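## Task

A foam block sits somewhere in the pantry cabinet. Put it on the second level counting up from the bottom (the cabinet floor is level one, not the first shelf) and close the cabinet door. The robot must not topple or finish leaning. The block must stay put by itself at the end, not only because the robot holds it there.

## Robot and tools

ROBOT. A TidyBot++: a wheeled base 0.54 m long, 0.50 m wide, 0.38 m tall on four driven casters, carrying one seven-joint arm with a two-finger gripper. The shoulder sits 0.12 m ahead of the base centre, 0.68 m up. Two cameras: base_camera (fixed on the base, 644x364) and wrist_camera (fisheye on the hand, 644x476, looking along the hand). The arm begins folded, hand pointing down; folded, the hand reaches up to 0.08 m beyond the base front and the elbow up to 1.15 m high. Loose objects may occasionally get nudged by the scene.

FRAMES. Base frame: origin on the floor below the base centre, x forward, y left, z up. hand_pose is reported in it, for the point between the finger pads; the hand's own z runs out along the fingers, its y is the opening direction. Odometry frame = base frame at scene start; heading is positive to the left, -3.142 to 3.142.

execute_actions. Arguments: actions (a list holding one action, or empty to just read state and images) and optional cameras (list of "base_camera", "wrist_camera" or "all"; omitted/null means all, [] means none). An action may have:
- base: exactly one relative move from where the base now is: translate_m (metres, forward +, -2 to 2), strafe_m (metres, left +, -2 to 2) or rotate_rad (radians, counter-clockwise from above +, -6.3 to 6.3). Moves needing over 8.667 s are rejected.
- joints: absolute targets by name, radians: joint_1_rad (any angle; rotates the whole arm about vertical, positive = clockwise from above, opposite to rotate_rad), joint_2_rad shoulder -2.249 to 2.249, joint_3_rad (any angle; upper-arm twist), joint_4_rad elbow -2.579 to 2.579, joint_5_rad (any angle; forearm twist), joint_6_rad wrist -2.099 to 2.099, joint_7_rad (any angle; hand twist, with hand down positive is counter-clockwise from above, 1.57 puts fingers opening left/right), and gripper_pos 0 (open, gap about 85 mm) to 1 (closed, squeezing roughly 100 N per finger). Free-turning joints go the short way; split turns into steps under half a revolution. Done tolerances: ±0.039 for joints 1-4, ±0.056 for 5-7, ±0.03 gripper.
- speeds: caps for this action only: translate_m and strafe_m 0.05-0.5 m/s, rotate_rad 0.1-1.57 rad/s (default is the maximum).
Motions in one action start together. Any bad key or value rejects the whole call. An action is capped at 15 s. Omitted joints or base may keep pushing toward earlier targets.

Planar arm geometry (joint_1_rad 0, joint_3_rad 3.14, joint_5_rad 0): tilt from vertical, forward positive, is joint_2_rad for the upper arm (0.42 m), joint_2_rad - joint_4_rad for the forearm (0.31 m), and that minus joint_6_rad for the hand (0.31 m). Forward reach from the shoulder is the sum of length*sin(tilt); height above it is the sum of length*cos(tilt). A downward hand reaches about 0.94 m high at most, and only near the base. Closed fingertips poke ~20 mm past the hand point.

wait: seconds 0 to 10; commands nothing and returns state and images.
zoom_image: camera (base_camera or wrist_camera) and region [x0, y0, x1, y1] in pixels of that camera's most recent full image, top-left origin, up to 504x504.
finished_scene: scene number; final and irreversible, reports success. Only call it once the item rests on level two by itself and the door is shut.

RESULTS. base_status and joint_status per motion: "done"; "off_target" (settled away from target, maybe still pushing); "contact_stop"/"time_out" (target dropped, holds in place); "not_followed" with "joint command not followed" and a "cause:" line when a self-collision check withheld arm targets (gripper still obeys; withheld targets may be retried later); "limit_stop_at_motor_heat" after overheating. Base "done" only means the wheels turned enough; a blocked base may read done well short. Gripper at 1 reading "done" means nothing grasped; "off_target" means an object stopped it. motor_effort gives percent of max effort, peak in brackets (noisy). base_odometry counts wheel rotation, so slip and drift accumulate. base_tilt in degrees, forward/right positive, ~1 degree offset. on_its_own lists uncommanded motion. "ARM HIT" means a hard knock against the base or itself. MOTOR HOT warns at 60 °C; at 75 °C an OVER-TEMPERATURE FAULT lets the arm sink. A torque sensor hitting its limit (104.5 N m for joints 1-4, 51.3 for 5-7) freezes the arm for 10 s and skips the rest of the call, though the base keeps going. If a call reports a stop, later motion calls in that reply are dropped.

ACCURACY. Friction and load sag leave the hand a centimetre or two off (more when stretched out or carrying). To correct, resend each joint its previous command plus (desired minus measured); never command a loaded joint to its measured angle. Trust camera images over hand_pose. Camera calibration is given per camera (pinhole+radial for base_camera, fisheye for wrist_camera) with small errors.

AVOID. Dropping or slamming things, hard pushes, knocking items over. Driving the base while the arm is snagged high up (tipping risk); horizontal force on a raised hand can lift wheels; withdraw the arm or back off to level the robot. Don't drive the arm into objects or the base. Holding loads heats motors, so don't linger gripping. Faster robot motion is better.

Each tool is called after "Call:" as name(argument=value, ...), one argument or row to a line, values as JSON.

## Session

Call:
execute_actions(
  actions=[],
)

Scene clock: 0.00 s.
base_odometry: x=+0.000 y=+0.000 heading=+0.000 (m, m, rad; odometry frame)
base_tilt: forward=+0.7 right=+0.1 (deg)
base_status: not commanded
joint_positions: joint_1_rad=+0.051 joint_2_rad=-0.335 joint_3_rad=+3.125 joint_4_rad=-2.544 joint_5_rad=+0.019 joint_6_rad=-0.830 joint_7_rad=+1.604 gripper_pos=+0.000
joint_status: not commanded
motor_effort: joint_1_rad=-2 joint_2_rad=-2 joint_3_rad=+1 joint_4_rad=+14 joint_5_rad=+1 joint_6_rad=+2 joint_7_rad=+1 (%)
hand_pose: x=+0.2647 y=-0.0086 z=+0.5822 quat_wxyz=(+0.012, +0.999, +0.006, +0.051) (m; base frame)
pictures: base_camera, wrist_camera
Images, in order (width x height): base_camera 644x364, wrist_camera 644x476.

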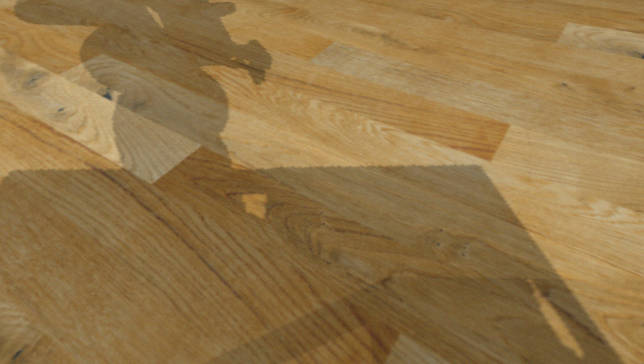

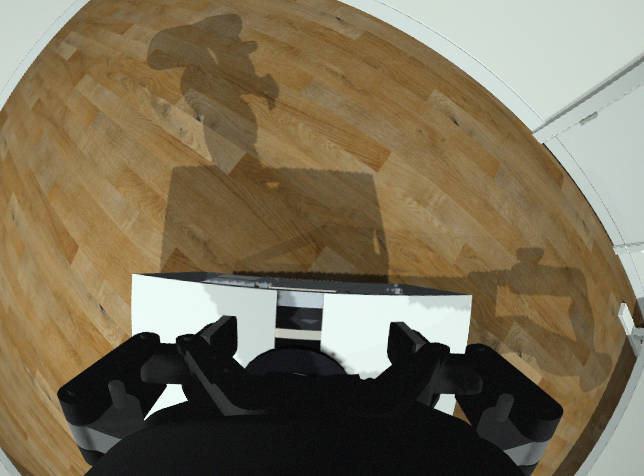

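Call:
execute_actions(
  actions=[
    {"base":{"rotate_rad":-1.3},"joints":{"joint_1_rad":0,"joint_2_rad":-0.6,"joint_4_rad":-2.3,"joint_6_rad":0.0,"joint_7_rad":1.57}},
  ],
  cameras=["wrist_camera"],
)

Scene clock: 4.10 s.
base_odometry: x=+0.000 y=+0.000 heading=-1.299 (m, m, rad; odometry frame)
base_tilt: forward=+0.7 right=+0.1 (deg)
base_status: done
joint_positions: joint_1_rad=+0.019 joint_2_rad=-0.582 joint_3_rad=+3.125 joint_4_rad=-2.306 joint_5_rad=+0.019 joint_6_rad=-0.025 joint_7_rad=+1.600 gripper_pos=+0.000
joint_status: all done
motor_effort: joint_1_rad=-1(0) joint_2_rad=-1(4) joint_3_rad=+1(2) joint_4_rad=+23(24) joint_5_rad=+0(1) joint_6_rad=+9(10) joint_7_rad=+1(1) (%)
hand_pose: x=+0.5046 y=+0.0018 z=+0.9298 quat_wxyz=(+0.021, +0.767, +0.020, +0.641) (m; base frame)
pictures: wrist_camera
camera_calibration (this result's frames):
wrist_camera: T_world_to_cam=[[0.0376042, -0.996697, 0.071982, -0.0759243], [-0.164861, -0.0772337, -0.983288, 1.05443], [0.9856, 0.0251087, -0.167221, -0.205597], [0, 0, 0, 1]] pos_world=[0.379325, 0.0109262, 1.00789]
Images, in order (width x height): wrist_camera 644x476.

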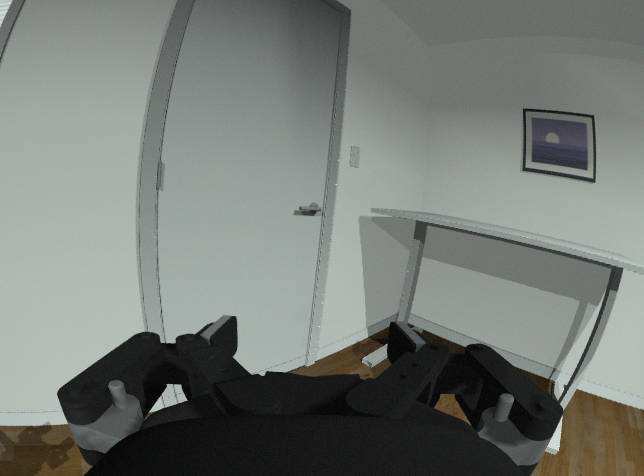

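A room door, probably not the pantry. Look further.

Call:
execute_actions(
  actions=[
    {"base":{"rotate_rad":-2.0}},
  ],
  cameras=["wrist_camera"],
)

Call:
execute_actions(
  actions=[
    {"base":{"rotate_rad":-1.8}},
  ],
  cameras=["wrist_camera"],
)

Scene clock: 10.20 s.
base_odometry: x=+0.000 y=+0.000 heading=+2.984 (m, m, rad; odometry frame)
base_tilt: forward=+0.7 right=+0.1 (deg)
base_status: done
joint_positions: joint_1_rad=+0.016 joint_2_rad=-0.582 joint_3_rad=+3.125 joint_4_rad=-2.306 joint_5_rad=+0.019 joint_6_rad=-0.025 joint_7_rad=+1.600 gripper_pos=+0.000
joint_status: not commanded
motor_effort: joint_1_rad=+0(0) joint_2_rad=-2(2) joint_3_rad=+1(2) joint_4_rad=+23(23) joint_5_rad=+1(0) joint_6_rad=+9(9) joint_7_rad=+1(1) (%)
hand_pose: x=+0.5046 y=+0.0026 z=+0.9298 quat_wxyz=(+0.020, +0.767, +0.020, +0.641) (m; base frame)
pictures: wrist_camera
camera_calibration (this result's frames):
wrist_camera: T_world_to_cam=[[0.0397121, -0.996615, 0.0719821, -0.0761752], [-0.164697, -0.0775822, -0.983288, 1.05441], [0.985544, 0.0271932, -0.167221, -0.205591], [0, 0, 0, 1]] pos_world=[0.379302, 0.0114767, 1.00789]
Images, in order (width x height): wrist_camera 644x476.

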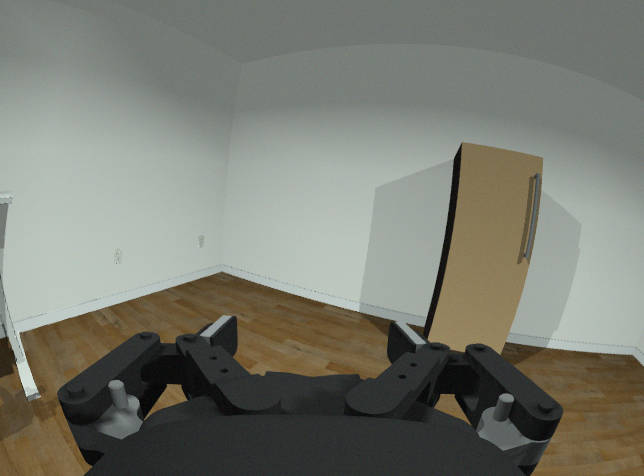

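Scene clock: 12.63 s.
base_odometry: x=+0.000 y=+0.000 heading=+1.185 (m, m, rad; odometry frame)
base_tilt: forward=+0.7 right=+0.1 (deg)
base_status: done
joint_positions: joint_1_rad=+0.015 joint_2_rad=-0.582 joint_3_rad=+3.125 joint_4_rad=-2.306 joint_5_rad=+0.019 joint_6_rad=-0.025 joint_7_rad=+1.600 gripper_pos=+0.000
joint_status: not commanded
motor_effort: joint_1_rad=-1(0) joint_2_rad=-1(2) joint_3_rad=+1(2) joint_4_rad=+23(23) joint_5_rad=+0(0) joint_6_rad=+9(9) joint_7_rad=+1(1) (%)
hand_pose: x=+0.5046 y=+0.0030 z=+0.9298 quat_wxyz=(+0.020, +0.767, +0.021, +0.641) (m; base frame)
pictures: wrist_camera
camera_calibration (this result's frames):
wrist_camera: T_world_to_cam=[[0.0407001, -0.996575, 0.0719818, -0.0762925], [-0.16462, -0.0777452, -0.983288, 1.0544], [0.985517, 0.0281703, -0.167221, -0.205587], [0, 0, 0, 1]] pos_world=[0.37929, 0.0117347, 1.00789]
Images, in order (width x height): wrist_camera 644x476.

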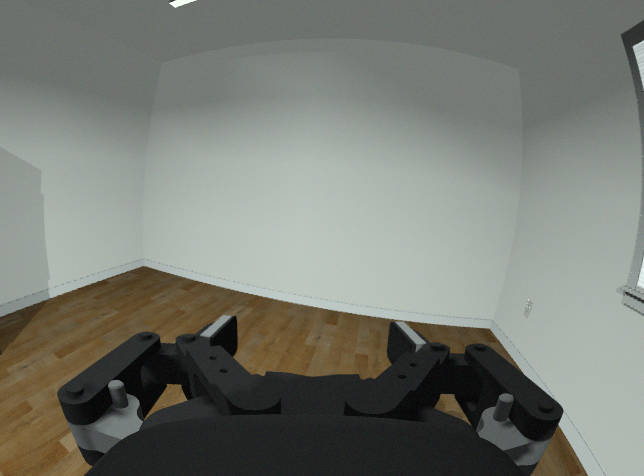

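Call:
execute_actions(
  actions=[
    {"base":{"rotate_rad":1.15}},
  ],
)

Scene clock: 15.97 s.
base_odometry: x=+0.000 y=+0.000 heading=+2.334 (m, m, rad; odometry frame)
base_tilt: forward=+0.8 right=+0.1 (deg)
base_status: done
joint_positions: joint_1_rad=+0.012 joint_2_rad=-0.582 joint_3_rad=+3.125 joint_4_rad=-2.306 joint_5_rad=+0.019 joint_6_rad=-0.025 joint_7_rad=+1.600 gripper_pos=+0.000
joint_status: not commanded
motor_effort: joint_1_rad=-1(1) joint_2_rad=-1(2) joint_3_rad=+1(2) joint_4_rad=+23(23) joint_5_rad=+1(0) joint_6_rad=+9(9) joint_7_rad=+1(1) (%)
hand_pose: x=+0.5045 y=+0.0041 z=+0.9298 quat_wxyz=(+0.019, +0.767, +0.022, +0.641) (m; base frame)
pictures: base_camera, wrist_camera
camera_calibration (this result's frames):
wrist_camera: T_world_to_cam=[[0.0434913, -0.996465, 0.0718682, -0.0765474], [-0.164401, -0.0780938, -0.983297, 1.05438], [0.985434, 0.0309497, -0.167216, -0.205582], [0, 0, 0, 1]] pos_world=[0.379258, 0.0124265, 1.00789]
Images, in order (width x height): base_camera 644x364, wrist_camera 644x476.

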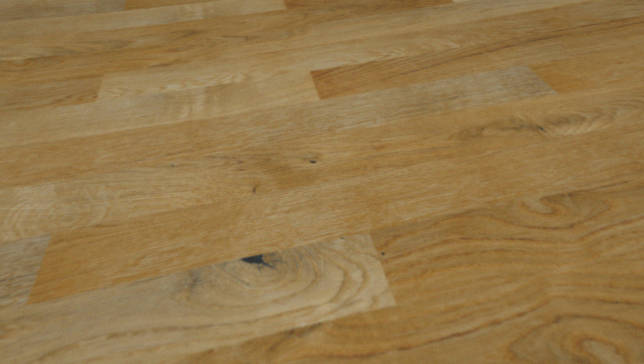

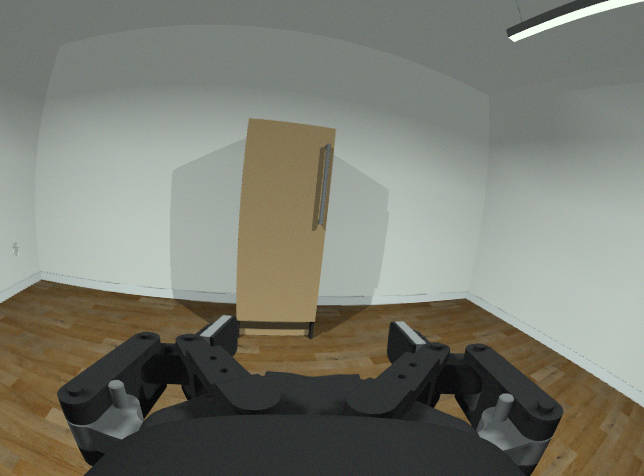

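Call:
execute_actions(
  actions=[
    {"base":{"translate_m":1.15}},
  ],
)

Scene clock: 22.67 s.
base_odometry: x=-0.796 y=+0.830 heading=+2.335 (m, m, rad; odometry frame)
base_tilt: forward=+0.8 right=+0.1 (deg)
base_status: done
joint_positions: joint_1_rad=+0.012 joint_2_rad=-0.585 joint_3_rad=+3.125 joint_4_rad=-2.306 joint_5_rad=+0.019 joint_6_rad=-0.025 joint_7_rad=+1.600 gripper_pos=+0.000
joint_status: not commanded
motor_effort: joint_1_rad=-2(1) joint_2_rad=-1(4) joint_3_rad=+1(1) joint_4_rad=+23(24) joint_5_rad=+0(0) joint_6_rad=+9(10) joint_7_rad=+1(1) (%)
hand_pose: x=+0.5037 y=+0.0041 z=+0.9310 quat_wxyz=(+0.019, +0.766, +0.022, +0.642) (m; base frame)
pictures: base_camera, wrist_camera
camera_calibration (this result's frames):
wrist_camera: T_world_to_cam=[[0.04326, -0.996463, 0.0720479, -0.0766424], [-0.161237, -0.0781335, -0.983818, 1.05436], [0.985967, 0.0309432, -0.164047, -0.207807], [0, 0, 0, 1]] pos_world=[0.378208, 0.0124397, 1.00873]
Images, in order (width x height): base_camera 644x364, wrist_camera 644x476.

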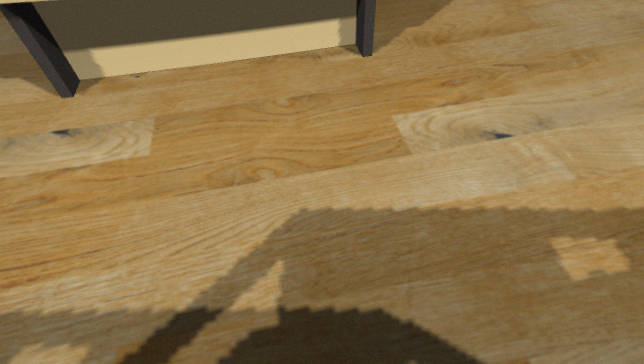

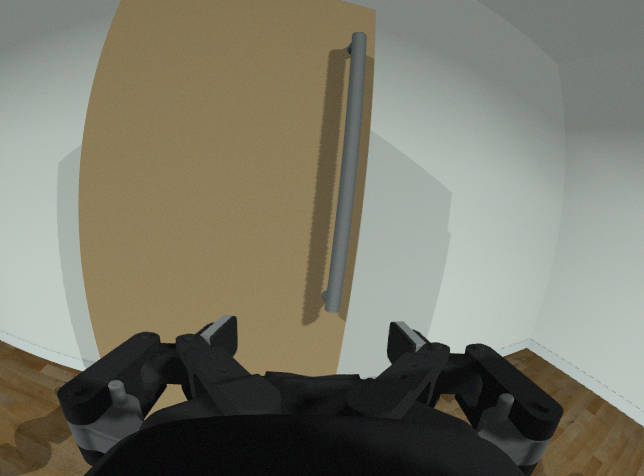

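Call:
execute_actions(
  actions=[
    {"base":{"rotate_rad":0.2}},
  ],
  cameras=[],
)

Call:
execute_actions(
  actions=[
    {"base":{"strafe_m":-0.175}},
  ],
  cameras=[],
)

Call:
execute_actions(
  actions=[
    {"base":{"translate_m":0.17}},
  ],
)

Scene clock: 28.77 s.
base_odometry: x=-0.796 y=+0.830 heading=+2.536 (m, m, rad; odometry frame)
base_tilt: forward=+0.7 right=+0.1 (deg)
base_status: done
joint_positions: joint_1_rad=+0.012 joint_2_rad=-0.585 joint_3_rad=+3.125 joint_4_rad=-2.306 joint_5_rad=+0.019 joint_6_rad=-0.025 joint_7_rad=+1.600 gripper_pos=+0.000
joint_status: not commanded
motor_effort: joint_1_rad=-2(2) joint_2_rad=-1(2) joint_3_rad=+1(2) joint_4_rad=+23(23) joint_5_rad=+0(0) joint_6_rad=+9(9) joint_7_rad=+1(1) (%)
hand_pose: x=+0.5037 y=+0.0043 z=+0.9310 quat_wxyz=(+0.019, +0.766, +0.022, +0.642) (m; base frame)
pictures: none
No camera images: the call's "cameras" was empty. Leave "cameras" out to get every camera's image.

Scene clock: 30.33 s.
base_odometry: x=-0.697 y=+0.974 heading=+2.536 (m, m, rad; odometry frame)
base_tilt: forward=+0.7 right=+0.1 (deg)
base_status: done
joint_positions: joint_1_rad=+0.012 joint_2_rad=-0.585 joint_3_rad=+3.125 joint_4_rad=-2.306 joint_5_rad=+0.019 joint_6_rad=-0.025 joint_7_rad=+1.600 gripper_pos=+0.000
joint_status: not commanded
motor_effort: joint_1_rad=-1(1) joint_2_rad=-2(5) joint_3_rad=+1(3) joint_4_rad=+23(24) joint_5_rad=+0(0) joint_6_rad=+9(9) joint_7_rad=+1(1) (%)
hand_pose: x=+0.5037 y=+0.0041 z=+0.9310 quat_wxyz=(+0.019, +0.766, +0.022, +0.642) (m; base frame)
pictures: none
No camera images: the call's "cameras" was empty. Leave "cameras" out to get every camera's image.

Scene clock: 31.87 s.
base_odometry: x=-0.837 y=+1.071 heading=+2.536 (m, m, rad; odometry frame)
base_tilt: forward=+0.7 right=+0.1 (deg)
base_status: done
joint_positions: joint_1_rad=+0.012 joint_2_rad=-0.587 joint_3_rad=+3.125 joint_4_rad=-2.306 joint_5_rad=+0.019 joint_6_rad=-0.025 joint_7_rad=+1.600 gripper_pos=+0.000
joint_status: not commanded
motor_effort: joint_1_rad=-1(0) joint_2_rad=-1(5) joint_3_rad=+1(2) joint_4_rad=+23(24) joint_5_rad=+0(1) joint_6_rad=+9(10) joint_7_rad=+1(1) (%)
hand_pose: x=+0.5033 y=+0.0041 z=+0.9317 quat_wxyz=(+0.019, +0.765, +0.022, +0.643) (m; base frame)
pictures: base_camera, wrist_camera
camera_calibration (this result's frames):
wrist_camera: T_world_to_cam=[[0.0433711, -0.996463, 0.0719821, -0.0766111], [-0.15945, -0.0780304, -0.984117, 1.05435], [0.986253, 0.0312047, -0.16227, -0.209055], [0, 0, 0, 1]] pos_world=[0.37762, 0.012455, 1.0092]
Images, in order (width x height): base_camera 644x364, wrist_camera 644x476.

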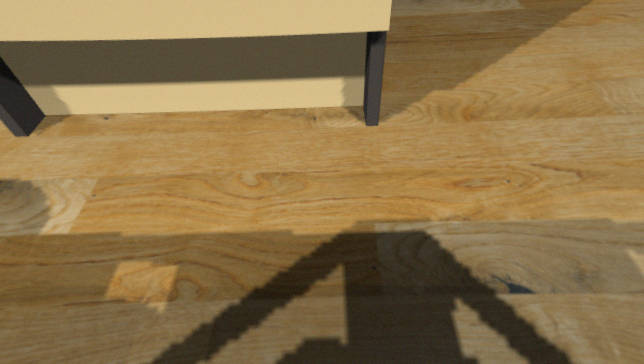

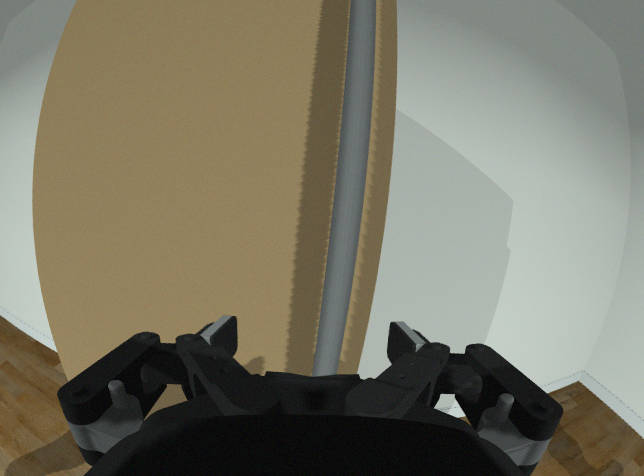

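Call:
execute_actions(
  actions=[
    {"base":{"translate_m":0.09},"speeds":{"translate_m":0.1}},
  ],
)

Scene clock: 34.47 s.
base_odometry: x=-0.911 y=+1.122 heading=+2.536 (m, m, rad; odometry frame)
base_tilt: forward=+0.7 right=+0.1 (deg)
base_status: done
joint_positions: joint_1_rad=+0.012 joint_2_rad=-0.589 joint_3_rad=+3.125 joint_4_rad=-2.306 joint_5_rad=+0.019 joint_6_rad=-0.025 joint_7_rad=+1.600 gripper_pos=+0.000
joint_status: not commanded
motor_effort: joint_1_rad=-1(1) joint_2_rad=-2(4) joint_3_rad=+1(2) joint_4_rad=+23(24) joint_5_rad=+0(0) joint_6_rad=+9(9) joint_7_rad=+1(1) (%)
hand_pose: x=+0.5029 y=+0.0042 z=+0.9323 quat_wxyz=(+0.019, +0.765, +0.022, +0.644) (m; base frame)
pictures: base_camera, wrist_camera
camera_calibration (this result's frames):
wrist_camera: T_world_to_cam=[[0.0432529, -0.996461, 0.0720729, -0.0766589], [-0.157832, -0.0780498, -0.984377, 1.05434], [0.986518, 0.0312017, -0.16065, -0.210191], [0, 0, 0, 1]] pos_world=[0.377081, 0.0124615, 1.00962]
Images, in order (width x height): base_camera 644x364, wrist_camera 644x476.

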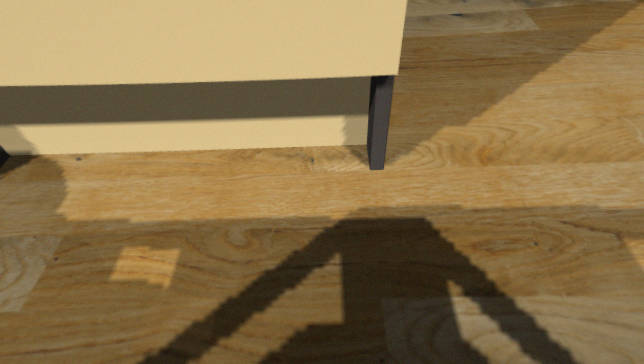

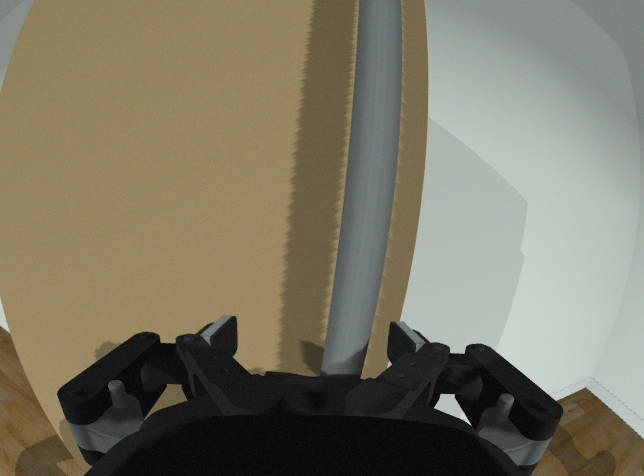

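Call:
execute_actions(
  actions=[
    {"base":{"strafe_m":-0.02},"speeds":{"strafe_m":0.05}},
  ],
  cameras=[],
)

Call:
execute_actions(
  actions=[
    {"base":{"translate_m":0.025},"speeds":{"translate_m":0.05}},
  ],
  cameras=["wrist_camera"],
)

Call:
execute_actions(
  actions=[
    {"joints":{"gripper_pos":1}},
  ],
  cameras=["wrist_camera"],
)

Scene clock: 37.20 s.
base_odometry: x=-0.899 y=+1.139 heading=+2.537 (m, m, rad; odometry frame)
base_tilt: forward=+0.7 right=+0.1 (deg)
base_status: done
joint_positions: joint_1_rad=+0.012 joint_2_rad=-0.589 joint_3_rad=+3.125 joint_4_rad=-2.306 joint_5_rad=+0.019 joint_6_rad=-0.025 joint_7_rad=+1.600 gripper_pos=+0.000
joint_status: not commanded
motor_effort: joint_1_rad=-1(1) joint_2_rad=-1(2) joint_3_rad=+1(3) joint_4_rad=+23(23) joint_5_rad=+1(1) joint_6_rad=+9(9) joint_7_rad=+1(1) (%)
hand_pose: x=+0.5029 y=+0.0042 z=+0.9323 quat_wxyz=(+0.019, +0.765, +0.022, +0.644) (m; base frame)
pictures: none
No camera images: the call's "cameras" was empty. Leave "cameras" out to get every camera's image.

Scene clock: 38.17 s.
base_odometry: x=-0.920 y=+1.153 heading=+2.536 (m, m, rad; odometry frame)
base_tilt: forward=+0.7 right=+0.1 (deg)
base_status: done
joint_positions: joint_1_rad=+0.012 joint_2_rad=-0.589 joint_3_rad=+3.125 joint_4_rad=-2.306 joint_5_rad=+0.019 joint_6_rad=-0.025 joint_7_rad=+1.600 gripper_pos=+0.000
joint_status: not commanded
motor_effort: joint_1_rad=-1(1) joint_2_rad=-2(4) joint_3_rad=+1(2) joint_4_rad=+23(24) joint_5_rad=+1(0) joint_6_rad=+9(10) joint_7_rad=+1(1) (%)
hand_pose: x=+0.5027 y=+0.0042 z=+0.9326 quat_wxyz=(+0.019, +0.765, +0.022, +0.644) (m; base frame)
pictures: wrist_camera
camera_calibration (this result's frames):
wrist_camera: T_world_to_cam=[[0.0432625, -0.996455, 0.072145, -0.0767092], [-0.15714, -0.0781007, -0.984483, 1.05433], [0.986628, 0.0312544, -0.159962, -0.210673], [0, 0, 0, 1]] pos_world=[0.376851, 0.0124908, 1.0098]
Images, in order (width x height): wrist_camera 644x476.

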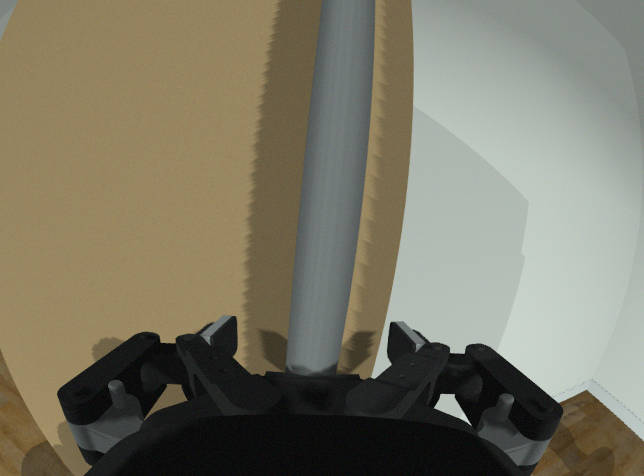

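Scene clock: 39.27 s.
base_odometry: x=-0.920 y=+1.153 heading=+2.536 (m, m, rad; odometry frame)
base_tilt: forward=+0.7 right=+0.1 (deg)
base_status: not commanded
joint_positions: joint_1_rad=+0.012 joint_2_rad=-0.590 joint_3_rad=+3.126 joint_4_rad=-2.307 joint_5_rad=+0.019 joint_6_rad=-0.025 joint_7_rad=+1.586 gripper_pos=+0.745
joint_status: gripper_pos off_target (ended at +0.745, target +1.000)
motor_effort: joint_1_rad=-1(2) joint_2_rad=+0(2) joint_3_rad=+1(1) joint_4_rad=+26(26) joint_5_rad=+1(3) joint_6_rad=+11(11) joint_7_rad=+2(4) (%)
hand_pose: x=+0.5026 y=+0.0039 z=+0.9327 quat_wxyz=(+0.014, +0.765, +0.016, +0.644) (m; base frame)
pictures: wrist_camera
camera_calibration (this result's frames):
wrist_camera: T_world_to_cam=[[0.0405043, -0.997462, 0.0585644, -0.0629053], [-0.157004, -0.064238, -0.985507, 1.05524], [0.986767, 0.0307224, -0.159207, -0.211321], [0, 0, 0, 1]] pos_world=[0.376749, 0.0115332, 1.00999]
Images, in order (width x height): wrist_camera 644x476.

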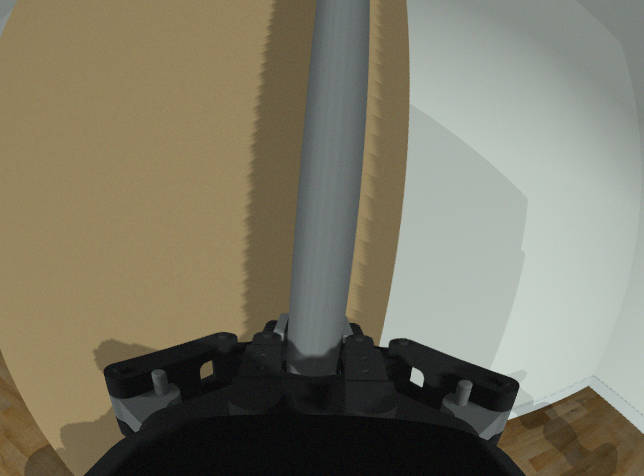

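Call:
execute_actions(
  actions=[
    {"base":{"translate_m":-0.15},"speeds":{"translate_m":0.07}},
  ],
  cameras=["wrist_camera"],
)

Call:
execute_actions(
  actions=[
    {"base":{"strafe_m":0.05},"speeds":{"strafe_m":0.05}},
  ],
  cameras=[],
)

Call:
execute_actions(
  actions=[
    {"base":{"translate_m":-0.12},"speeds":{"translate_m":0.07}},
  ],
)

Scene clock: 43.47 s.
base_odometry: x=-0.796 y=+1.068 heading=+2.537 (m, m, rad; odometry frame)
base_tilt: forward=+0.7 right=+0.1 (deg)
base_status: done
joint_positions: joint_1_rad=-0.026 joint_2_rad=-0.586 joint_3_rad=+3.092 joint_4_rad=-2.304 joint_5_rad=+0.019 joint_6_rad=-0.023 joint_7_rad=+1.566 gripper_pos=+0.746
joint_status: not commanded
motor_effort: joint_1_rad=+6(8) joint_2_rad=-7(8) joint_3_rad=+8(10) joint_4_rad=+22(25) joint_5_rad=+4(6) joint_6_rad=+8(10) joint_7_rad=+6(6) (%)
hand_pose: x=+0.5024 y=+0.0341 z=+0.9327 quat_wxyz=(-0.006, +0.764, +0.040, +0.644) (m; base frame)
pictures: wrist_camera
camera_calibration (this result's frames):
wrist_camera: T_world_to_cam=[[0.103074, -0.992989, 0.0578673, -0.0637628], [-0.153024, -0.0733149, -0.985499, 1.05543], [0.982832, 0.0927241, -0.159508, -0.211849], [0, 0, 0, 1]] pos_world=[0.376291, 0.0337067, 1.01003]
Images, in order (width x height): wrist_camera 644x476.

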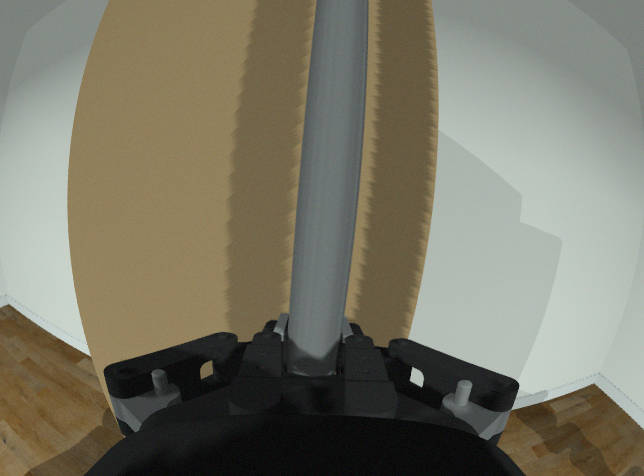

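Scene clock: 45.00 s.
base_odometry: x=-0.825 y=+1.027 heading=+2.537 (m, m, rad; odometry frame)
base_tilt: forward=+0.7 right=+0.1 (deg)
base_status: done
joint_positions: joint_1_rad=+0.024 joint_2_rad=-0.586 joint_3_rad=+3.161 joint_4_rad=-2.305 joint_5_rad=+0.019 joint_6_rad=-0.023 joint_7_rad=+1.566 gripper_pos=+0.746
joint_status: not commanded
motor_effort: joint_1_rad=-8(9) joint_2_rad=+0(9) joint_3_rad=-7(9) joint_4_rad=+26(28) joint_5_rad=+0(5) joint_6_rad=+11(13) joint_7_rad=+1(6) (%)
hand_pose: x=+0.5038 y=-0.0168 z=+0.9330 quat_wxyz=(+0.014, +0.765, -0.013, +0.644) (m; base frame)
pictures: none
No camera images: the call's "cameras" was empty. Leave "cameras" out to get every camera's image.

Scene clock: 47.37 s.
base_odometry: x=-0.726 y=+0.959 heading=+2.537 (m, m, rad; odometry frame)
base_tilt: forward=+0.8 right=+0.1 (deg)
base_status: done
joint_positions: joint_1_rad=-0.046 joint_2_rad=-0.572 joint_3_rad=+3.073 joint_4_rad=-2.299 joint_5_rad=+0.019 joint_6_rad=-0.015 joint_7_rad=+1.563 gripper_pos=+0.747
joint_status: not commanded
motor_effort: joint_1_rad=+8(12) joint_2_rad=-10(12) joint_3_rad=+10(14) joint_4_rad=+19(28) joint_5_rad=+6(6) joint_6_rad=+6(12) joint_7_rad=+6(7) (%)
hand_pose: x=+0.5049 y=+0.0511 z=+0.9326 quat_wxyz=(-0.015, +0.763, +0.056, +0.644) (m; base frame)
pictures: base_camera, wrist_camera
camera_calibration (this result's frames):
wrist_camera: T_world_to_cam=[[0.139138, -0.988193, 0.0641432, -0.0714212], [-0.150624, -0.0851385, -0.984918, 1.05581], [0.978751, 0.127378, -0.160691, -0.214592], [0, 0, 0, 1]] pos_world=[0.379, 0.0466467, 1.00999]
Images, in order (width x height): base_camera 644x364, wrist_camera 644x476.

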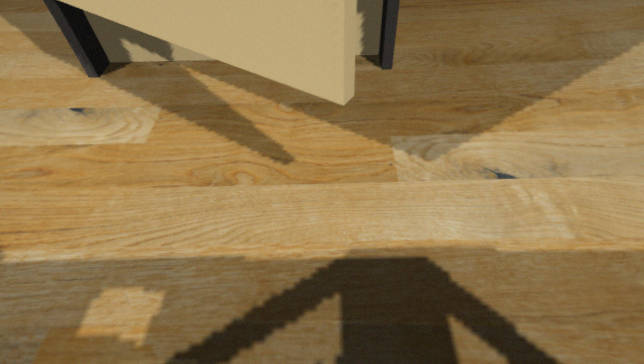

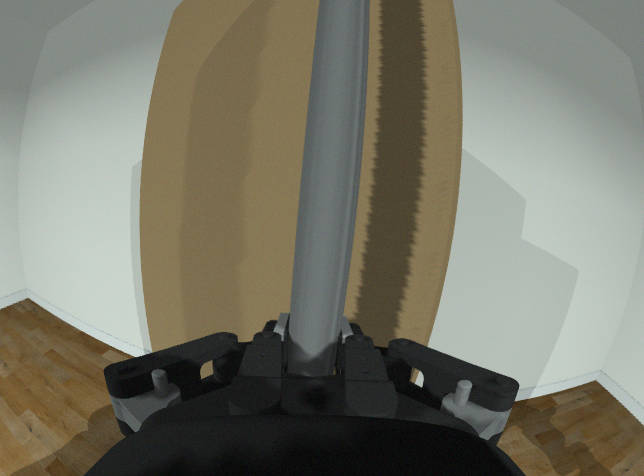

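Call:
execute_actions(
  actions=[
    {"base":{"strafe_m":0.12},"speeds":{"strafe_m":0.07}},
  ],
  cameras=[],
)

Call:
execute_actions(
  actions=[
    {"base":{"translate_m":-0.09},"speeds":{"translate_m":0.07}},
  ],
  cameras=[],
)

Call:
execute_actions(
  actions=[
    {"base":{"strafe_m":0.13},"speeds":{"strafe_m":0.07}},
  ],
  cameras=[],
)

Call:
execute_actions(
  actions=[
    {"base":{"translate_m":-0.06},"speeds":{"translate_m":0.07}},
  ],
  cameras=[],
)

Call:
execute_actions(
  actions=[
    {"base":{"strafe_m":0.14},"speeds":{"strafe_m":0.07}},
  ],
)

Scene clock: 51.97 s.
base_odometry: x=-0.794 y=+0.860 heading=+2.536 (m, m, rad; odometry frame)
base_tilt: forward=+0.7 right=+0.1 (deg)
base_status: done
joint_positions: joint_1_rad=+0.077 joint_2_rad=-0.612 joint_3_rad=+3.210 joint_4_rad=-2.324 joint_5_rad=+0.019 joint_6_rad=-0.015 joint_7_rad=+1.563 gripper_pos=+0.748
joint_status: not commanded
motor_effort: joint_1_rad=-15(18) joint_2_rad=+6(11) joint_3_rad=-15(18) joint_4_rad=+31(33) joint_5_rad=-3(5) joint_6_rad=+15(16) joint_7_rad=-2(6) (%)
hand_pose: x=+0.4925 y=-0.0583 z=+0.9337 quat_wxyz=(+0.032, +0.758, -0.059, +0.649) (m; base frame)
pictures: none
No camera images: the call's "cameras" was empty. Leave "cameras" out to get every camera's image.

Scene clock: 53.90 s.
base_odometry: x=-0.720 y=+0.809 heading=+2.536 (m, m, rad; odometry frame)
base_tilt: forward=+0.7 right=+0.1 (deg)
base_status: done
joint_positions: joint_1_rad=-0.013 joint_2_rad=-0.574 joint_3_rad=+3.109 joint_4_rad=-2.301 joint_5_rad=+0.019 joint_6_rad=-0.015 joint_7_rad=+1.563 gripper_pos=+0.750
joint_status: not commanded
motor_effort: joint_1_rad=+3(15) joint_2_rad=-8(12) joint_3_rad=+5(14) joint_4_rad=+20(30) joint_5_rad=+4(5) joint_6_rad=+7(14) joint_7_rad=+5(6) (%)
hand_pose: x=+0.5069 y=+0.0213 z=+0.9329 quat_wxyz=(-0.002, +0.765, +0.025, +0.644) (m; base frame)
pictures: none
No camera images: the call's "cameras" was empty. Leave "cameras" out to get every camera's image.

Scene clock: 56.30 s.
base_odometry: x=-0.794 y=+0.703 heading=+2.536 (m, m, rad; odometry frame)
base_tilt: forward=+0.7 right=+0.1 (deg)
base_status: done
joint_positions: joint_1_rad=+0.088 joint_2_rad=-0.654 joint_3_rad=+3.214 joint_4_rad=-2.343 joint_5_rad=+0.019 joint_6_rad=-0.026 joint_7_rad=+1.570 gripper_pos=+0.750
joint_status: not commanded
motor_effort: joint_1_rad=-18(21) joint_2_rad=+14(16) joint_3_rad=-16(19) joint_4_rad=+35(36) joint_5_rad=-4(5) joint_6_rad=+18(19) joint_7_rad=-3(4) (%)
hand_pose: x=+0.4791 y=-0.0627 z=+0.9336 quat_wxyz=(+0.037, +0.754, -0.062, +0.653) (m; base frame)
pictures: none
No camera images: the call's "cameras" was empty. Leave "cameras" out to get every camera's image.

Scene clock: 57.80 s.
base_odometry: x=-0.745 y=+0.668 heading=+2.536 (m, m, rad; odometry frame)
base_tilt: forward=+0.7 right=+0.1 (deg)
base_status: done
joint_positions: joint_1_rad=+0.005 joint_2_rad=-0.577 joint_3_rad=+3.129 joint_4_rad=-2.300 joint_5_rad=+0.019 joint_6_rad=-0.020 joint_7_rad=+1.570 gripper_pos=+0.750
joint_status: not commanded
motor_effort: joint_1_rad=-2(18) joint_2_rad=-6(14) joint_3_rad=-1(16) joint_4_rad=+23(34) joint_5_rad=+3(4) joint_6_rad=+9(17) joint_7_rad=+5(6) (%)
hand_pose: x=+0.5066 y=+0.0052 z=+0.9333 quat_wxyz=(+0.007, +0.765, +0.011, +0.644) (m; base frame)
pictures: none
No camera images: the call's "cameras" was empty. Leave "cameras" out to get every camera's image.

Scene clock: 60.33 s.
base_odometry: x=-0.825 y=+0.553 heading=+2.536 (m, m, rad; odometry frame)
base_tilt: forward=+0.7 right=+0.1 (deg)
base_status: done
joint_positions: joint_1_rad=+0.057 joint_2_rad=-0.659 joint_3_rad=+3.180 joint_4_rad=-2.347 joint_5_rad=+0.019 joint_6_rad=-0.026 joint_7_rad=+1.570 gripper_pos=+0.750
joint_status: not commanded
motor_effort: joint_1_rad=-13(15) joint_2_rad=+13(17) joint_3_rad=-10(12) joint_4_rad=+34(37) joint_5_rad=+0(3) joint_6_rad=+17(20) joint_7_rad=+2(5) (%)
hand_pose: x=+0.4804 y=-0.0364 z=+0.9332 quat_wxyz=(+0.026, +0.755, -0.034, +0.654) (m; base frame)
pictures: base_camera, wrist_camera
camera_calibration (this result's frames):
wrist_camera: T_world_to_cam=[[-0.051664, -0.998602, 0.0111369, -0.0137625], [-0.131702, -0.00424147, -0.99128, 1.04509], [0.989942, -0.0526803, -0.131298, -0.218706], [0, 0, 0, 1]] pos_world=[0.353435, -0.020832, 1.00742]
Images, in order (width x height): base_camera 644x364, wrist_camera 644x476.

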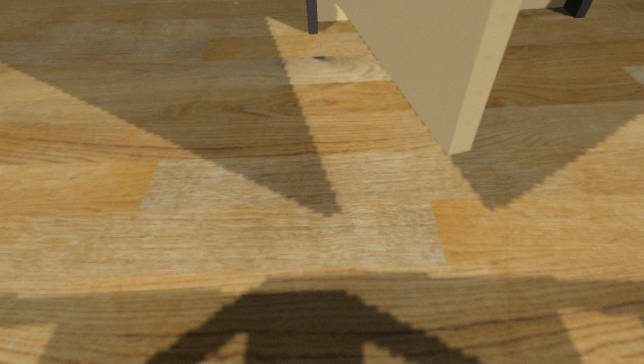

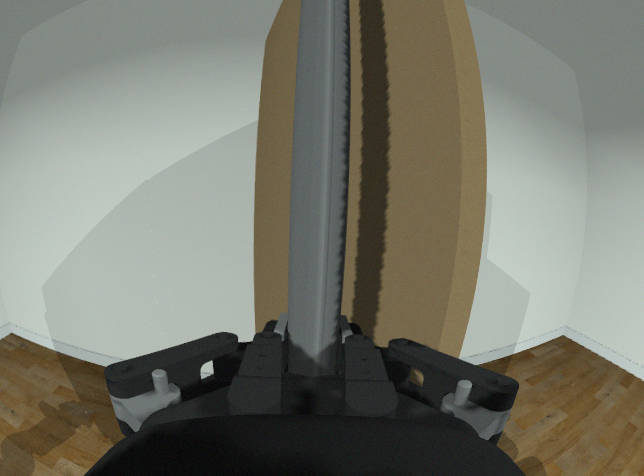

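Call:
execute_actions(
  actions=[
    {"base":{"translate_m":-0.04},"speeds":{"translate_m":0.07}},
  ],
  cameras=[],
)

Call:
execute_actions(
  actions=[
    {"base":{"strafe_m":0.12},"speeds":{"strafe_m":0.07}},
  ],
  cameras=[],
)

Call:
execute_actions(
  actions=[
    {"joints":{"gripper_pos":0,"joint_1_rad":0.03}},
  ],
  cameras=[],
)

Call:
execute_actions(
  actions=[
    {"base":{"translate_m":-0.2},"speeds":{"translate_m":0.2}},
  ],
  cameras=[],
)

Call:
execute_actions(
  actions=[
    {"base":{"strafe_m":-0.45},"joints":{"joint_1_rad":0,"joint_6_rad":-0.35}},
  ],
)

Scene clock: 63.20 s.
base_odometry: x=-0.792 y=+0.531 heading=+2.536 (m, m, rad; odometry frame)
base_tilt: forward=+0.8 right=+0.1 (deg)
base_status: done
joint_positions: joint_1_rad=+0.028 joint_2_rad=-0.555 joint_3_rad=+3.151 joint_4_rad=-2.292 joint_5_rad=+0.019 joint_6_rad=-0.010 joint_7_rad=+1.570 gripper_pos=+0.752
joint_status: not commanded
motor_effort: joint_1_rad=-5(12) joint_2_rad=-9(15) joint_3_rad=-4(10) joint_4_rad=+20(33) joint_5_rad=+4(3) joint_6_rad=+6(17) joint_7_rad=+4(5) (%)
hand_pose: x=+0.5137 y=-0.0140 z=+0.9328 quat_wxyz=(+0.016, +0.767, -0.008, +0.642) (m; base frame)
pictures: none
No camera images: the call's "cameras" was empty. Leave "cameras" out to get every camera's image.

Scene clock: 65.43 s.
base_odometry: x=-0.860 y=+0.432 heading=+2.535 (m, m, rad; odometry frame)
base_tilt: forward=+0.8 right=+0.1 (deg)
base_status: done
joint_positions: joint_1_rad=+0.098 joint_2_rad=-0.563 joint_3_rad=+3.200 joint_4_rad=-2.296 joint_5_rad=+0.019 joint_6_rad=-0.010 joint_7_rad=+1.576 gripper_pos=+0.758
joint_status: not commanded
motor_effort: joint_1_rad=-21(23) joint_2_rad=-10(11) joint_3_rad=-15(16) joint_4_rad=+19(28) joint_5_rad=-5(4) joint_6_rad=+6(12) joint_7_rad=-4(4) (%)
hand_pose: x=+0.5068 y=-0.0643 z=+0.9333 quat_wxyz=(+0.043, +0.763, -0.057, +0.642) (m; base frame)
pictures: none
No camera images: the call's "cameras" was empty. Leave "cameras" out to get every camera's image.

Scene clock: 66.53 s.
base_odometry: x=-0.860 y=+0.432 heading=+2.536 (m, m, rad; odometry frame)
base_tilt: forward=+0.8 right=+0.1 (deg)
base_status: not commanded
joint_positions: joint_1_rad=+0.063 joint_2_rad=-0.529 joint_3_rad=+3.160 joint_4_rad=-2.285 joint_5_rad=+0.019 joint_6_rad=-0.001 joint_7_rad=+1.576 gripper_pos=+0.001
joint_status: all done
motor_effort: joint_1_rad=-6(19) joint_2_rad=-17(22) joint_3_rad=-5(15) joint_4_rad=+19(24) joint_5_rad=+2(5) joint_6_rad=+6(9) joint_7_rad=+2(4) (%)
hand_pose: x=+0.5204 y=-0.0329 z=+0.9296 quat_wxyz=(+0.030, +0.770, -0.024, +0.637) (m; base frame)
pictures: none
No camera images: the call's "cameras" was empty. Leave "cameras" out to get every camera's image.

Scene clock: 68.30 s.
base_odometry: x=-0.696 y=+0.318 heading=+2.535 (m, m, rad; odometry frame)
base_tilt: forward=+0.7 right=+0.1 (deg)
base_status: done
joint_positions: joint_1_rad=+0.050 joint_2_rad=-0.617 joint_3_rad=+3.138 joint_4_rad=-2.303 joint_5_rad=+0.019 joint_6_rad=+0.018 joint_7_rad=+1.576 gripper_pos=+0.000
joint_status: not commanded
motor_effort: joint_1_rad=-1(7) joint_2_rad=+0(37) joint_3_rad=+1(5) joint_4_rad=+23(25) joint_5_rad=+1(2) joint_6_rad=+10(9) joint_7_rad=+1(3) (%)
hand_pose: x=+0.4973 y=-0.0159 z=+0.9582 quat_wxyz=(+0.025, +0.741, -0.008, +0.671) (m; base frame)
pictures: none
No camera images: the call's "cameras" was empty. Leave "cameras" out to get every camera's image.

Scene clock: 70.57 s.
base_odometry: x=-0.439 y=+0.688 heading=+2.535 (m, m, rad; odometry frame)
base_tilt: forward=+0.7 right=+0.1 (deg)
base_status: done
joint_positions: joint_1_rad=+0.019 joint_2_rad=-0.616 joint_3_rad=+3.136 joint_4_rad=-2.304 joint_5_rad=+0.019 joint_6_rad=-0.331 joint_7_rad=+1.576 gripper_pos=+0.000
joint_status: all done
motor_effort: joint_1_rad=-1(2) joint_2_rad=+0(1) joint_3_rad=+1(2) joint_4_rad=+23(25) joint_5_rad=+1(0) joint_6_rad=+9(10) joint_7_rad=+1(1) (%)
hand_pose: x=+0.4685 y=-0.0051 z=+0.8535 quat_wxyz=(+0.014, +0.847, +0.003, +0.532) (m; base frame)
pictures: base_camera, wrist_camera
camera_calibration (this result's frames):
wrist_camera: T_world_to_cam=[[0.0268381, -0.999088, 0.0332223, -0.0379108], [-0.422093, -0.0414523, -0.905604, 1.02736], [0.906155, 0.0102818, -0.42282, 0.0726415], [0, 0, 0, 1]] pos_world=[0.368835, 0.00396336, 0.962357]
Images, in order (width x height): base_camera 644x364, wrist_camera 644x476.

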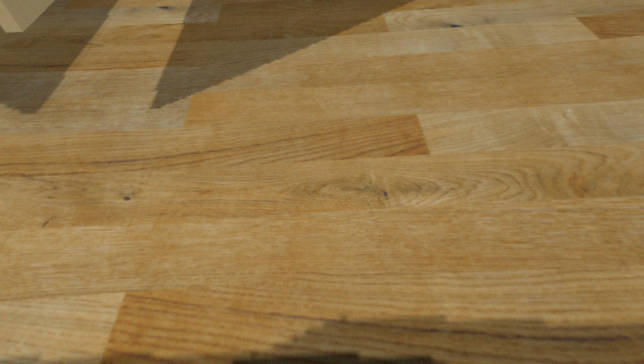

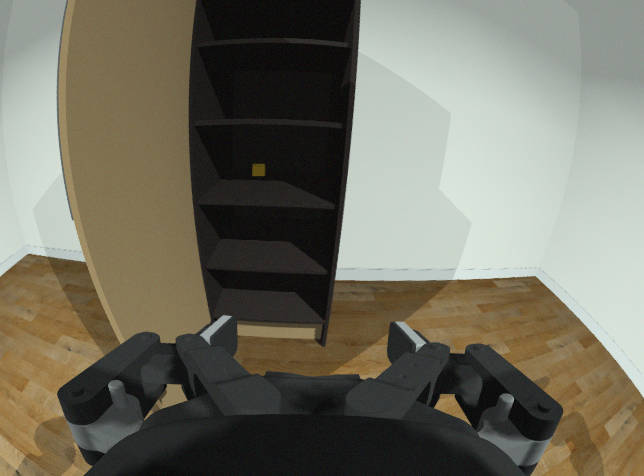

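Call:
execute_actions(
  actions=[
    {"base":{"strafe_m":0.1},"joints":{"joint_1_rad":-0.21,"joint_2_rad":0.985,"joint_3_rad":3.14,"joint_4_rad":-1.27,"joint_5_rad":0,"joint_6_rad":0.685,"joint_7_rad":1.57}},
  ],
  cameras=[],
)

Call:
execute_actions(
  actions=[
    {"base":{"translate_m":0.3},"speeds":{"translate_m":0.2}},
  ],
)

Scene clock: 81.57 s.
base_odometry: x=-0.496 y=+0.606 heading=+2.535 (m, m, rad; odometry frame)
base_tilt: forward=+0.8 right=+0.1 (deg)
base_status: done
joint_positions: joint_1_rad=-0.190 joint_2_rad=+0.970 joint_3_rad=+3.134 joint_4_rad=-1.294 joint_5_rad=+0.019 joint_6_rad=+0.644 joint_7_rad=+1.576 gripper_pos=+0.000
joint_status: all done
motor_effort: joint_1_rad=-1(2) joint_2_rad=-50(52) joint_3_rad=+0(2) joint_4_rad=+19(23) joint_5_rad=+1(0) joint_6_rad=+9(9) joint_7_rad=+1(1) (%)
hand_pose: x=+1.0008 y=+0.1784 z=+0.7031 quat_wxyz=(-0.066, +0.720, +0.080, +0.686) (m; base frame)
pictures: none
No camera images: the call's "cameras" was empty. Leave "cameras" out to get every camera's image.

Scene clock: 83.83 s.
base_odometry: x=-0.743 y=+0.777 heading=+2.535 (m, m, rad; odometry frame)
base_tilt: forward=+0.8 right=+0.1 (deg)
base_status: done
joint_positions: joint_1_rad=-0.193 joint_2_rad=+0.970 joint_3_rad=+3.134 joint_4_rad=-1.290 joint_5_rad=+0.019 joint_6_rad=+0.645 joint_7_rad=+1.576 gripper_pos=+0.000
joint_status: not commanded
motor_effort: joint_1_rad=-1(3) joint_2_rad=-50(52) joint_3_rad=+0(1) joint_4_rad=+19(20) joint_5_rad=+0(0) joint_6_rad=+9(9) joint_7_rad=+1(1) (%)
hand_pose: x=+1.0013 y=+0.1812 z=+0.7060 quat_wxyz=(-0.067, +0.718, +0.080, +0.688) (m; base frame)
pictures: base_camera, wrist_camera
camera_calibration (this result's frames):
wrist_camera: T_world_to_cam=[[0.238842, -0.970479, 0.0335305, -0.0787863], [-0.0231791, -0.0402178, -0.998922, 0.792657], [0.970782, 0.237807, -0.0321005, -0.856186], [0, 0, 0, 1]] pos_world=[0.86836, 0.159026, 0.76696]
Images, in order (width x height): base_camera 644x364, wrist_camera 644x476.

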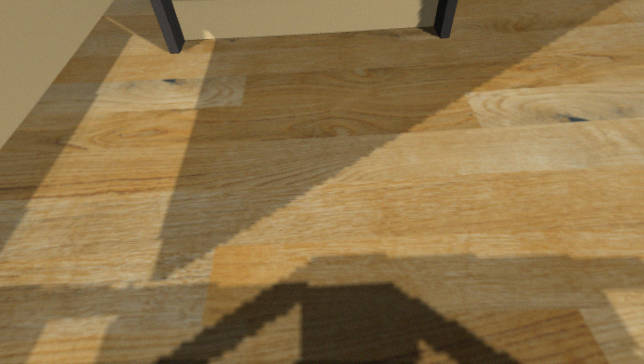

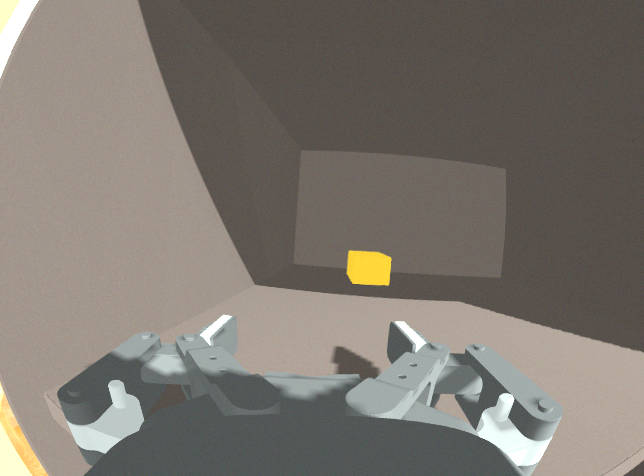

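Call:
execute_actions(
  actions=[
    {"base":{"strafe_m":-0.017},"speeds":{"strafe_m":0.05}},
  ],
  cameras=[],
)

Call:
execute_actions(
  actions=[
    {"base":{"translate_m":0.2},"speeds":{"translate_m":0.15}},
  ],
  cameras=["wrist_camera"],
)

Scene clock: 87.37 s.
base_odometry: x=-0.733 y=+0.791 heading=+2.535 (m, m, rad; odometry frame)
base_tilt: forward=+0.8 right=+0.1 (deg)
base_status: done
joint_positions: joint_1_rad=-0.197 joint_2_rad=+0.970 joint_3_rad=+3.134 joint_4_rad=-1.290 joint_5_rad=+0.019 joint_6_rad=+0.645 joint_7_rad=+1.576 gripper_pos=+0.000
joint_status: not commanded
motor_effort: joint_1_rad=+0(5) joint_2_rad=-50(51) joint_3_rad=+0(1) joint_4_rad=+19(20) joint_5_rad=-1(1) joint_6_rad=+9(9) joint_7_rad=+1(1) (%)
hand_pose: x=+1.0004 y=+0.1853 z=+0.7061 quat_wxyz=(-0.069, +0.718, +0.082, +0.688) (m; base frame)
pictures: none
No camera images: the call's "cameras" was empty. Leave "cameras" out to get every camera's image.

Scene clock: 89.37 s.
base_odometry: x=-0.897 y=+0.905 heading=+2.535 (m, m, rad; odometry frame)
base_tilt: forward=+0.8 right=+0.1 (deg)
base_status: done
joint_positions: joint_1_rad=-0.206 joint_2_rad=+0.971 joint_3_rad=+3.135 joint_4_rad=-1.267 joint_5_rad=+0.019 joint_6_rad=+0.651 joint_7_rad=+1.576 gripper_pos=+0.000
joint_status: not commanded
motor_effort: joint_1_rad=-1(5) joint_2_rad=-50(52) joint_3_rad=+0(4) joint_4_rad=+20(52) joint_5_rad=+0(1) joint_6_rad=+9(12) joint_7_rad=+1(1) (%)
hand_pose: x=+1.0035 y=+0.1936 z=+0.7197 quat_wxyz=(-0.072, +0.708, +0.084, +0.697) (m; base frame)
pictures: wrist_camera
camera_calibration (this result's frames):
wrist_camera: T_world_to_cam=[[0.250394, -0.967493, 0.0355105, -0.0813459], [0.00433347, -0.0355586, -0.999358, 0.778628], [0.968134, 0.250387, -0.00471104, -0.88032], [0, 0, 0, 1]] pos_world=[0.869263, 0.169406, 0.776869]
Images, in order (width x height): wrist_camera 644x476.

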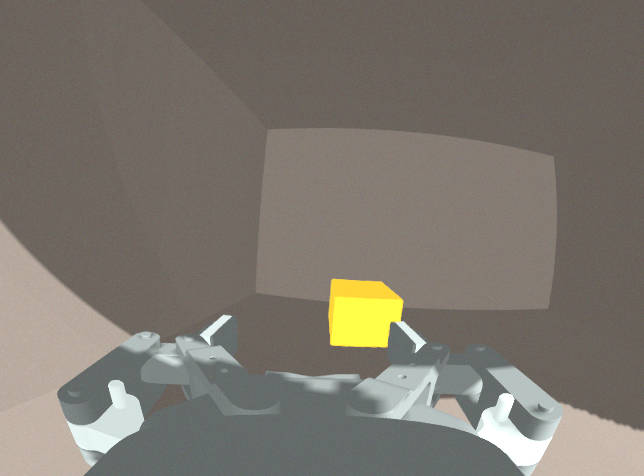

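Call:
execute_actions(
  actions=[
    {"base":{"strafe_m":-0.035},"speeds":{"strafe_m":0.05}},
  ],
  cameras=["wrist_camera"],
)

Call:
execute_actions(
  actions=[
    {"base":{"translate_m":0.05},"speeds":{"translate_m":0.05}},
  ],
  cameras=["wrist_camera"],
)

Scene clock: 94.43 s.
base_odometry: x=-0.877 y=+0.934 heading=+2.535 (m, m, rad; odometry frame)
base_tilt: forward=+0.8 right=+0.1 (deg)
base_status: done
joint_positions: joint_1_rad=-0.207 joint_2_rad=+0.971 joint_3_rad=+3.135 joint_4_rad=-1.267 joint_5_rad=+0.019 joint_6_rad=+0.651 joint_7_rad=+1.576 gripper_pos=+0.000
joint_status: not commanded
motor_effort: joint_1_rad=-1(3) joint_2_rad=-50(51) joint_3_rad=+0(2) joint_4_rad=+20(20) joint_5_rad=+0(0) joint_6_rad=+9(10) joint_7_rad=+1(1) (%)
hand_pose: x=+1.0034 y=+0.1941 z=+0.7197 quat_wxyz=(-0.073, +0.708, +0.084, +0.697) (m; base frame)
pictures: wrist_camera
camera_calibration (this result's frames):
wrist_camera: T_world_to_cam=[[0.250917, -0.967357, 0.035512, -0.0814091], [0.0043528, -0.0355577, -0.999358, 0.778625], [0.967999, 0.25091, -0.00471132, -0.880304], [0, 0, 0, 1]] pos_world=[0.869171, 0.169812, 0.776869]
Images, in order (width x height): wrist_camera 644x476.

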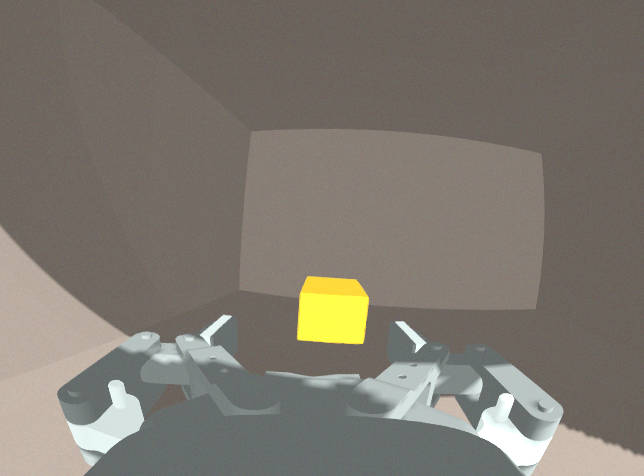

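Scene clock: 95.93 s.
base_odometry: x=-0.919 y=+0.962 heading=+2.535 (m, m, rad; odometry frame)
base_tilt: forward=+0.8 right=+0.0 (deg)
base_status: done
joint_positions: joint_1_rad=-0.207 joint_2_rad=+0.971 joint_3_rad=+3.135 joint_4_rad=-1.267 joint_5_rad=+0.019 joint_6_rad=+0.651 joint_7_rad=+1.576 gripper_pos=+0.000
joint_status: not commanded
motor_effort: joint_1_rad=+0(1) joint_2_rad=-50(52) joint_3_rad=+0(1) joint_4_rad=+19(22) joint_5_rad=+1(1) joint_6_rad=+9(10) joint_7_rad=+1(1) (%)
hand_pose: x=+1.0034 y=+0.1941 z=+0.7194 quat_wxyz=(-0.073, +0.708, +0.084, +0.697) (m; base frame)
pictures: wrist_camera
camera_calibration (this result's frames):
wrist_camera: T_world_to_cam=[[0.250929, -0.967354, 0.0355002, -0.0813989], [0.00419154, -0.0355874, -0.999358, 0.778513], [0.967996, 0.250917, -0.00487521, -0.880175], [0, 0, 0, 1]] pos_world=[0.869168, 0.169814, 0.776612]
Images, in order (width x height): wrist_camera 644x476.

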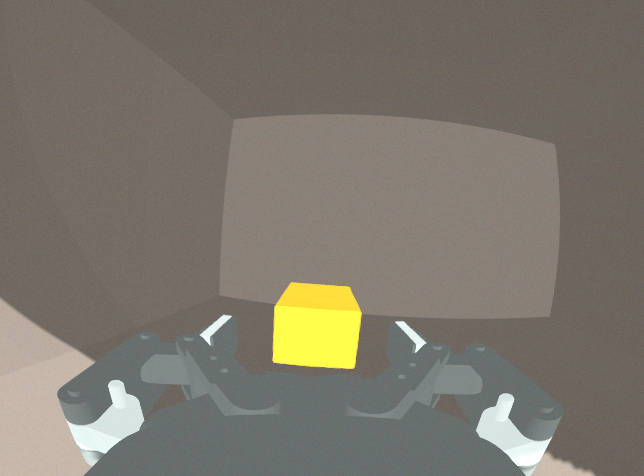

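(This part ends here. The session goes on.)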